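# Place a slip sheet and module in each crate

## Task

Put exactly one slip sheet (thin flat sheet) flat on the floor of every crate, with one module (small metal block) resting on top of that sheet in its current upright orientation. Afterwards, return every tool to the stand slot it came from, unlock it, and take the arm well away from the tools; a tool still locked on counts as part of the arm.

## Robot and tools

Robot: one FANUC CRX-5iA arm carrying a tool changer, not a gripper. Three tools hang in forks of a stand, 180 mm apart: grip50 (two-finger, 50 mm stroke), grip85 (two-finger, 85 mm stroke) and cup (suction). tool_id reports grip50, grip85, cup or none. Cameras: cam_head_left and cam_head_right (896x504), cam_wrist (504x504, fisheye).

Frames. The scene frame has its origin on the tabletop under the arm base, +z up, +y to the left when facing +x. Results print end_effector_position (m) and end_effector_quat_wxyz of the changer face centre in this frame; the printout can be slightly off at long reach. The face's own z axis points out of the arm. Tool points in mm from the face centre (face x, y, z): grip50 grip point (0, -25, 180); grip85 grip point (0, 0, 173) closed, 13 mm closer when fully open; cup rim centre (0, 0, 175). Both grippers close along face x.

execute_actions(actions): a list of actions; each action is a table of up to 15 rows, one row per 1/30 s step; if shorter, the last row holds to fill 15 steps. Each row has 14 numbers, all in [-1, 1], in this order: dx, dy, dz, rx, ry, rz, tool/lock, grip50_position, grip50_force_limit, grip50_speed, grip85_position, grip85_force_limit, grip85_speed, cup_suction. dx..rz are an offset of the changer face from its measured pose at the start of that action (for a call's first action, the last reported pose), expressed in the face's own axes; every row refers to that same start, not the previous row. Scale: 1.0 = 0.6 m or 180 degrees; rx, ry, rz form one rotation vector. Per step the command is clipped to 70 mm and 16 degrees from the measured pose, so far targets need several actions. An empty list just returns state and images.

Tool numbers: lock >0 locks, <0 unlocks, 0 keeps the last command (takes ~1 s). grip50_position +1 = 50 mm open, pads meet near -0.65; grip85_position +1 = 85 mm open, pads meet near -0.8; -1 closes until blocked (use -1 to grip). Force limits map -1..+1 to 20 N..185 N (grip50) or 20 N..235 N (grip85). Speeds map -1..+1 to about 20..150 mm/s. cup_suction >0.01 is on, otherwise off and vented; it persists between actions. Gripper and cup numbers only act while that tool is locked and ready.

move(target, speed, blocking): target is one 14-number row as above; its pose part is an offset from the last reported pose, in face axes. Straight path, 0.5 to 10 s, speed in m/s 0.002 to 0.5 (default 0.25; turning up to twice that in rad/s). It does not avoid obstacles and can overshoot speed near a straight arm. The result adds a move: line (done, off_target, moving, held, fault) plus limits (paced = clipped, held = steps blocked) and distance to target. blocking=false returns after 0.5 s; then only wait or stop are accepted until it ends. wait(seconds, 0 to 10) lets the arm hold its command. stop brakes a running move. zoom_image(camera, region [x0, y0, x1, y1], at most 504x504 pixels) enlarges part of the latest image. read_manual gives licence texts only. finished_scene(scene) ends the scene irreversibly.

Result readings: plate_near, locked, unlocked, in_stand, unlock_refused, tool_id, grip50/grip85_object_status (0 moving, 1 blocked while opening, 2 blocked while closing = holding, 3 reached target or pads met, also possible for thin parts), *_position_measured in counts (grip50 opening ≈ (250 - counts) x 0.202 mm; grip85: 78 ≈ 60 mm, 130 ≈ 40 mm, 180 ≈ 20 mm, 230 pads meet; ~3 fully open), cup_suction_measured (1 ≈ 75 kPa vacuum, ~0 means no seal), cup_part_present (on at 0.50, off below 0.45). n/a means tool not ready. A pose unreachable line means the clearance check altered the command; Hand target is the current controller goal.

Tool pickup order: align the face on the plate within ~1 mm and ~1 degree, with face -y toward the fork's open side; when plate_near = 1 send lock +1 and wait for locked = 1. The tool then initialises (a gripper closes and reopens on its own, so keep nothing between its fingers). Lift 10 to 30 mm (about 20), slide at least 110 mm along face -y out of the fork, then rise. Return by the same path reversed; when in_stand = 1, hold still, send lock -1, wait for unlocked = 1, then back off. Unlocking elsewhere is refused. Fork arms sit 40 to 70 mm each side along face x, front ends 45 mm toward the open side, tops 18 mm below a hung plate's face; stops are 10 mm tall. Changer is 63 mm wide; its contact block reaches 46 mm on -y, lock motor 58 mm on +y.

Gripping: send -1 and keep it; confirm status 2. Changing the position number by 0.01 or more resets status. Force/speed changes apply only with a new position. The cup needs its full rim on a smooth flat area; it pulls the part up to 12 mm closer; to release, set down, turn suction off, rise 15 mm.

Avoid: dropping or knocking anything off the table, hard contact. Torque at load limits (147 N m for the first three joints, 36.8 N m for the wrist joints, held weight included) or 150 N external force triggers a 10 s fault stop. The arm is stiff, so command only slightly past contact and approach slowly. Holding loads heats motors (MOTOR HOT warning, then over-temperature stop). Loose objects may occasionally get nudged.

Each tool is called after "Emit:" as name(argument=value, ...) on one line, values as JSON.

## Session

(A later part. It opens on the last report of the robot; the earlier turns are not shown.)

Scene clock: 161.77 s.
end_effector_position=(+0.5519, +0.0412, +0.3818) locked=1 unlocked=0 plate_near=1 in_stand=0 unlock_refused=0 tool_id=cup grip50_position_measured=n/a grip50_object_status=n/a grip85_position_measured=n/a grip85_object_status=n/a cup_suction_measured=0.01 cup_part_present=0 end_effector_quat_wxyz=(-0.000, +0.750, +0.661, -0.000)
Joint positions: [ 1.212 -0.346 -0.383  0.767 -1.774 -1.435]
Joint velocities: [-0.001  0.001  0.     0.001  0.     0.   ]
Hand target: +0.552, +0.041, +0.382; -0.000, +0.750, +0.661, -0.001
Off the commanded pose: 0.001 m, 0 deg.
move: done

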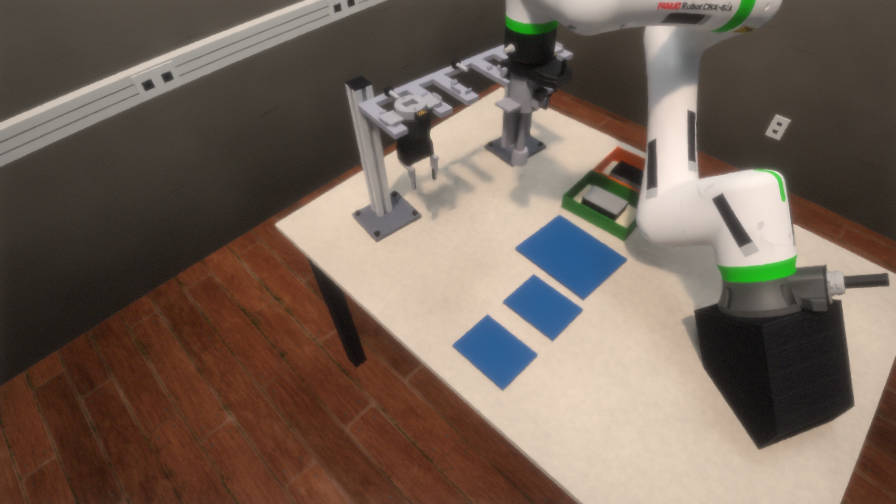

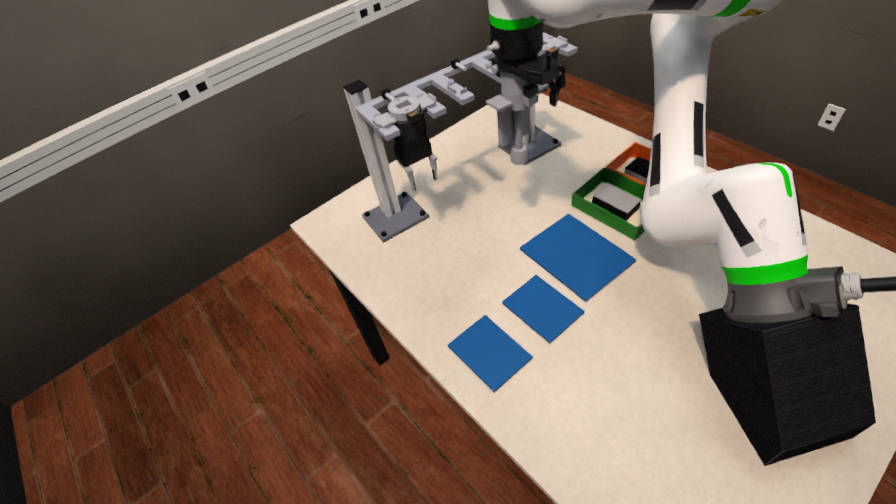

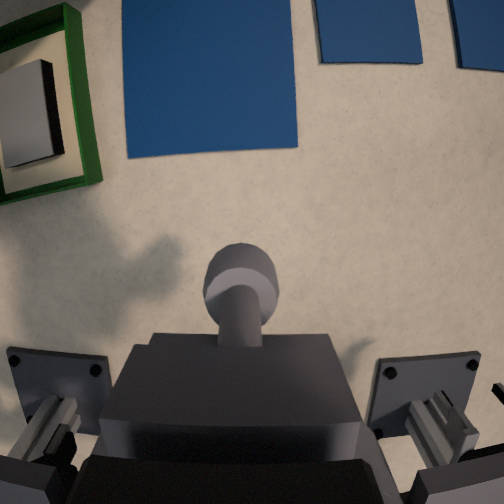

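Emit:
move(target=[0.0029,0.2253,0,0,0,-0.001,0,1,0,0,1,0,0,0], speed=0.1)

Emit:
move(target=[0,0,0.031,0,0,0,0,1,0,0,1,0,0,0], speed=0.025)

Emit:
execute_actions(actions=[[[0,0,0,0,0,0,-1,1,0,0,1,0,0,0]],[[0,0,0,0,0,0,-1,1,0,0,1,0,0,0]],[[0,0,0,0,0,0,-1,1,0,0,1,0,0,0]]])

Scene clock: 168.17 s.
end_effector_position=(+0.6860, +0.0264, +0.3818) locked=1 unlocked=0 plate_near=1 in_stand=0 unlock_refused=0 tool_id=cup grip50_position_measured=n/a grip50_object_status=n/a grip85_position_measured=n/a grip85_object_status=n/a cup_suction_measured=0.01 cup_part_present=0 end_effector_quat_wxyz=(-0.000, +0.749, +0.663, -0.001)
Joint positions: [ 0.912 -0.138 -0.022  0.804 -1.669 -1.109]
Joint velocities: [ 0.     0.001  0.001 -0.001 -0.    -0.   ]
Hand target: +0.686, +0.026, +0.382; -0.000, +0.749, +0.663, -0.001
Off the commanded pose: 0.001 m, 0 deg.
move: done

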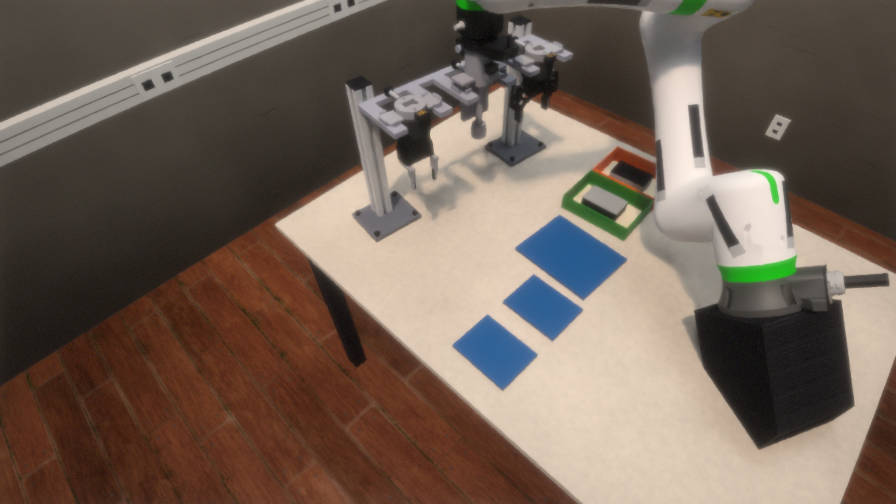

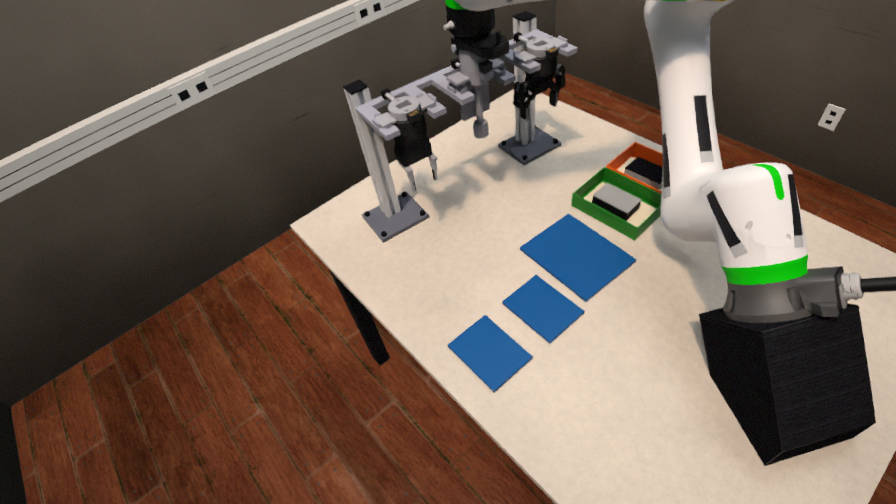

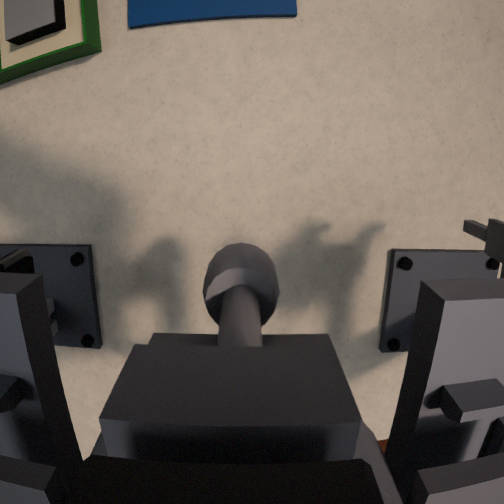

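Scene clock: 169.17 s.
end_effector_position=(+0.6861, +0.0262, +0.3633) locked=1 unlocked=0 plate_near=1 in_stand=1 unlock_refused=0 tool_id=cup grip50_position_measured=n/a grip50_object_status=n/a grip85_position_measured=n/a grip85_object_status=n/a cup_suction_measured=0.01 cup_part_present=0 end_effector_quat_wxyz=(-0.000, +0.749, +0.662, -0.001)
Joint positions: [ 0.876 -0.14  -0.054  0.801 -1.622 -1.106]
Joint velocities: [-0.001  0.001 -0.001 -0.001  0.001 -0.   ]
Hand target: +0.686, +0.026, +0.363; -0.000, +0.749, +0.663, -0.001
Off the commanded pose: 0.000 m, 0 deg.
move: done

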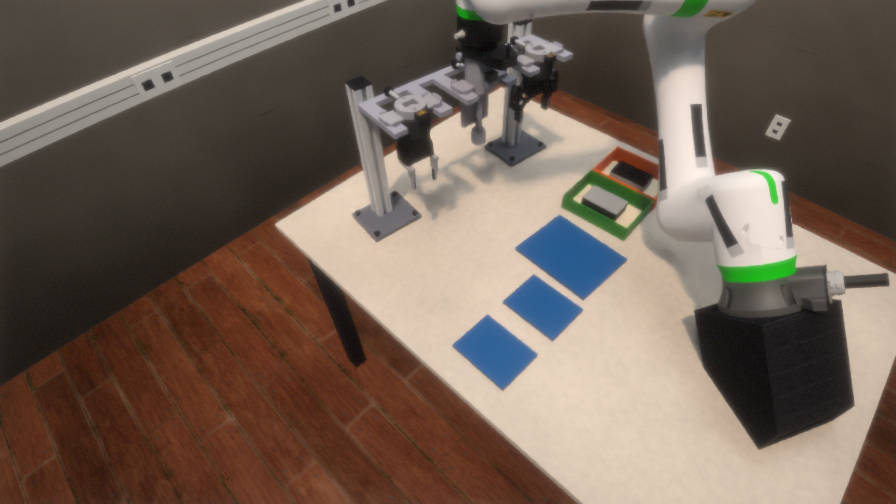

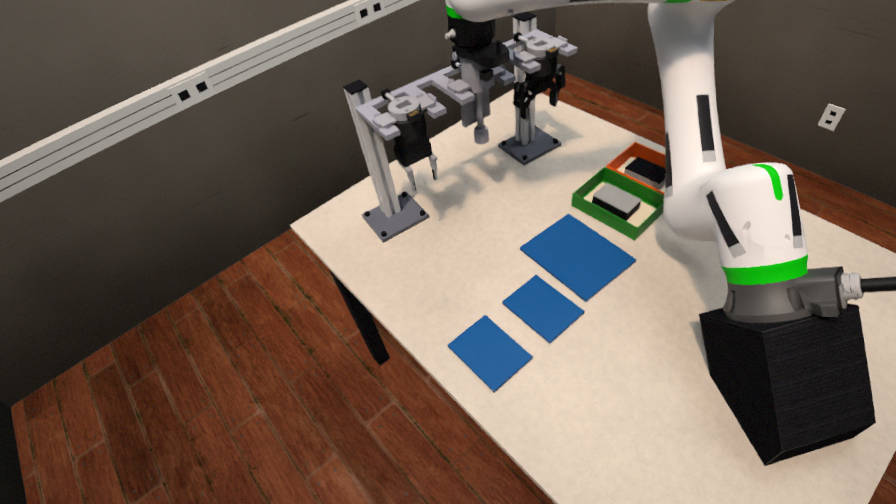

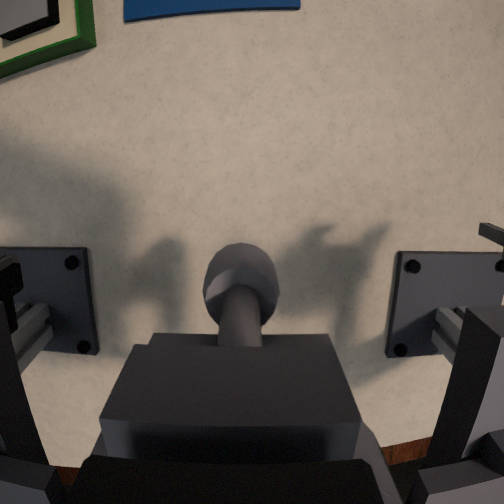

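Scene clock: 170.67 s.
end_effector_position=(+0.6860, +0.0262, +0.3632) locked=0 unlocked=1 plate_near=1 in_stand=1 unlock_refused=0 tool_id=none grip50_position_measured=n/a grip50_object_status=n/a grip85_position_measured=n/a grip85_object_status=n/a cup_suction_measured=n/a cup_part_present=n/a end_effector_quat_wxyz=(-0.000, +0.749, +0.663, -0.001)
Joint positions: [ 0.876 -0.14  -0.054  0.801 -1.622 -1.106]
Joint velocities: [ 0.001  0.    -0.    -0.     0.    -0.   ]
Hand target: +0.686, +0.026, +0.363; -0.000, +0.749, +0.663, -0.001
Off the commanded pose: 0.000 m, 0 deg.

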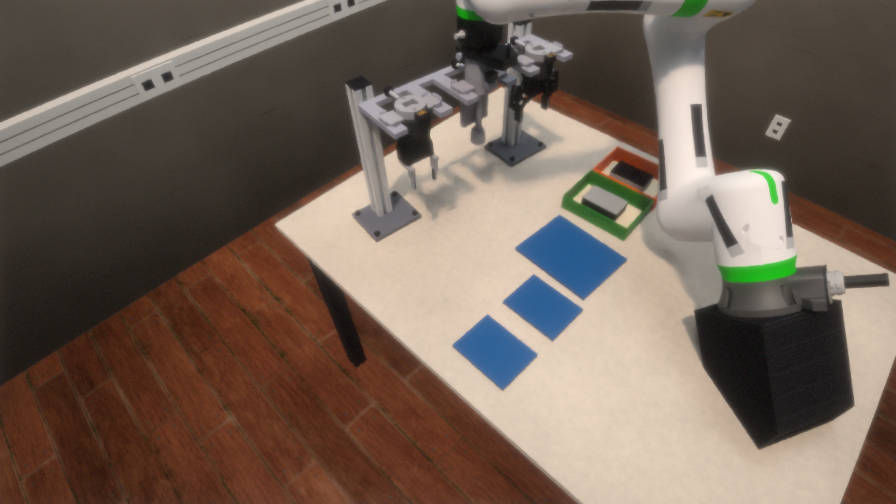

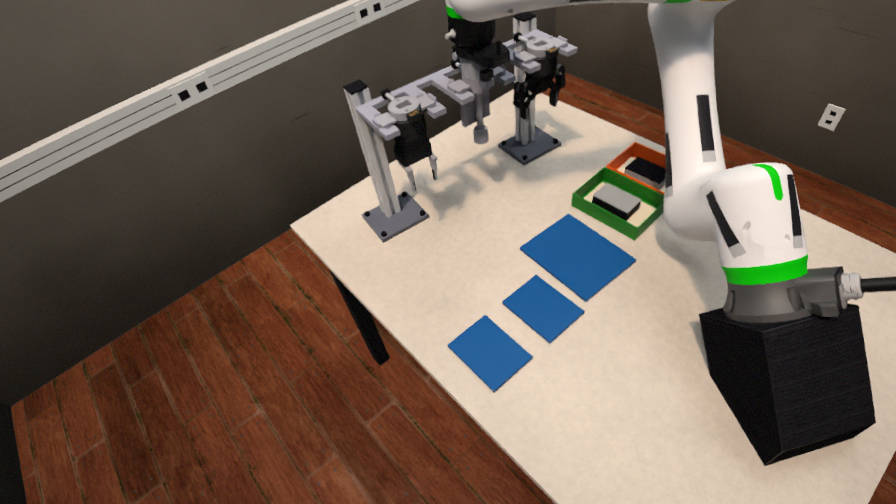

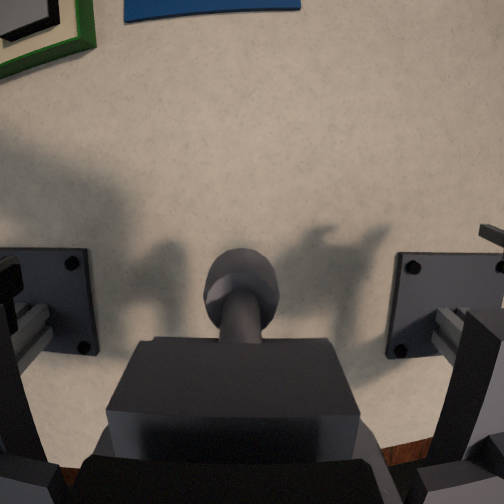

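Emit:
move(target=[0,0,-0.08,0,0,0,0,1,0,0,1,0,0,0], speed=0.1)

Emit:
move(target=[0.25,-0.4,-0.05,0,0,0,0,1,0,0,1,0,0,0])

Emit:
finished_scene(scene=2)

Scene clock: 173.27 s.
end_effector_position=(+0.6860, +0.0260, +0.4111) locked=0 unlocked=1 plate_near=0 in_stand=0 unlock_refused=0 tool_id=none grip50_position_measured=n/a grip50_object_status=n/a grip85_position_measured=n/a grip85_object_status=n/a cup_suction_measured=n/a cup_part_present=n/a end_effector_quat_wxyz=(-0.000, +0.749, +0.662, -0.001)
Joint positions: [ 0.969 -0.13   0.033  0.811 -1.742 -1.114]
Joint velocities: [ 0.001  0.     0.     0.     0.    -0.001]
Hand target: +0.686, +0.026, +0.411; -0.000, +0.749, +0.662, -0.001
Off the commanded pose: 0.000 m, 0 deg.
move: done

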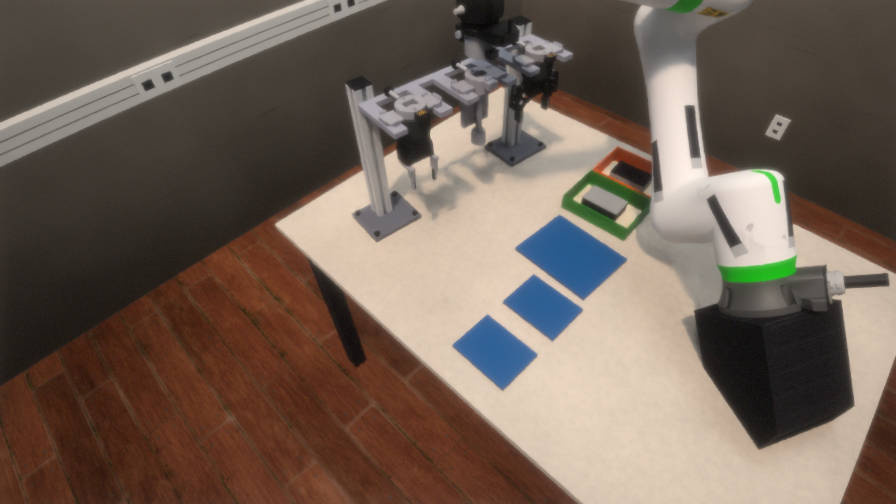

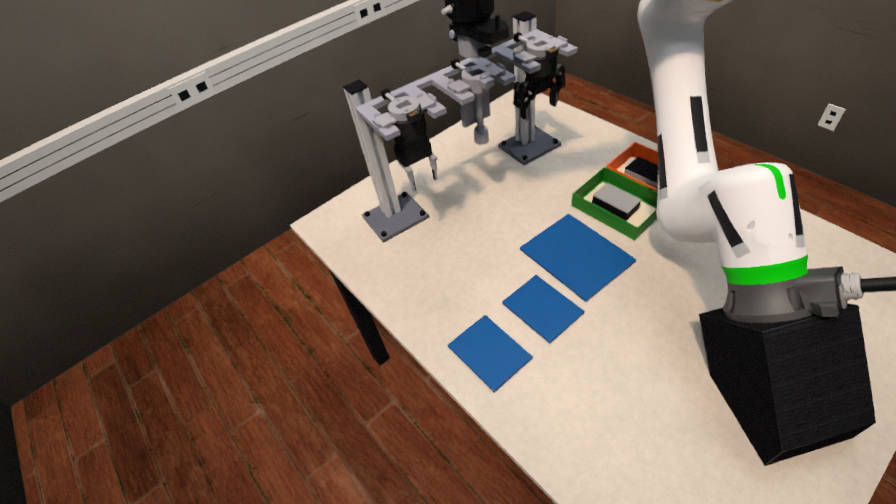

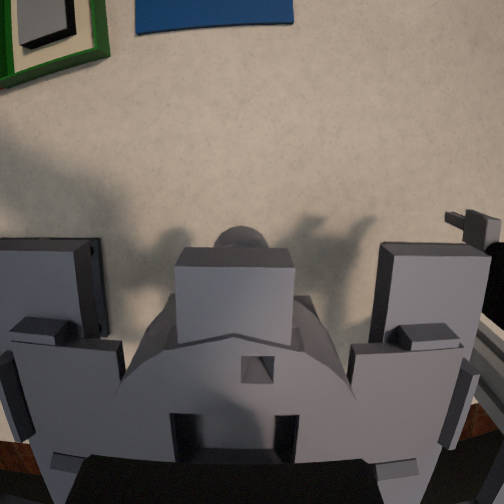

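Scene clock: 174.83 s.
end_effector_position=(+0.4662, +0.2037, +0.4416) locked=0 unlocked=1 plate_near=0 in_stand=0 unlock_refused=0 tool_id=none grip50_position_measured=n/a grip50_object_status=n/a grip85_position_measured=n/a grip85_object_status=n/a cup_suction_measured=n/a cup_part_present=n/a end_effector_quat_wxyz=(-0.001, +0.749, +0.663, -0.000)
Joint positions: [ 1.492 -0.032 -0.259  0.654 -1.813 -1.774]
Joint velocities: [-0.     0.001  0.001 -0.    -0.     0.   ]
Hand target: +0.466, +0.204, +0.442; -0.001, +0.749, +0.663, -0.000
Off the commanded pose: 0.001 m, 0 deg.
move: done

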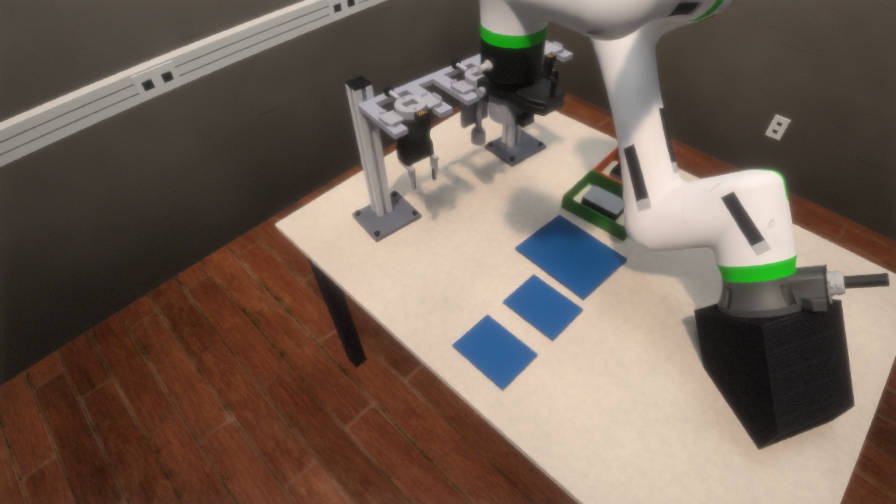

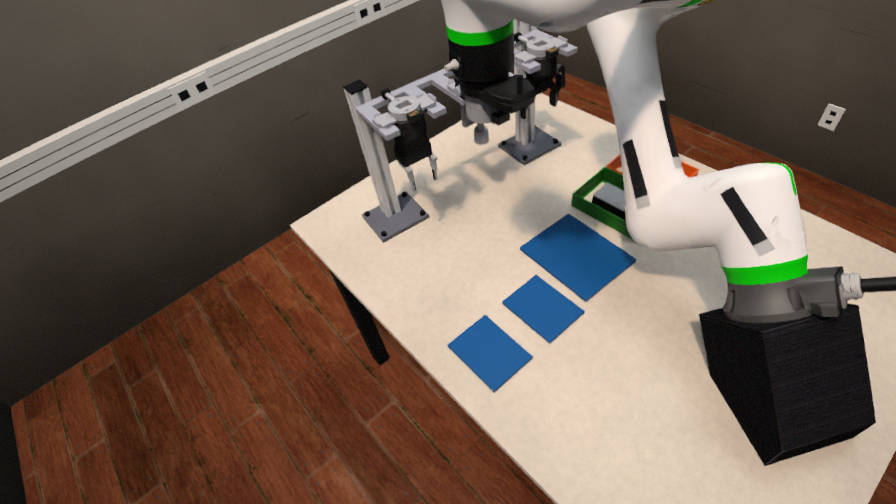

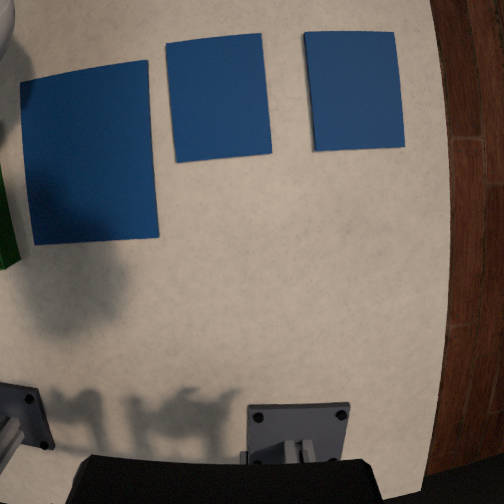

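The scene is finished: the task was done.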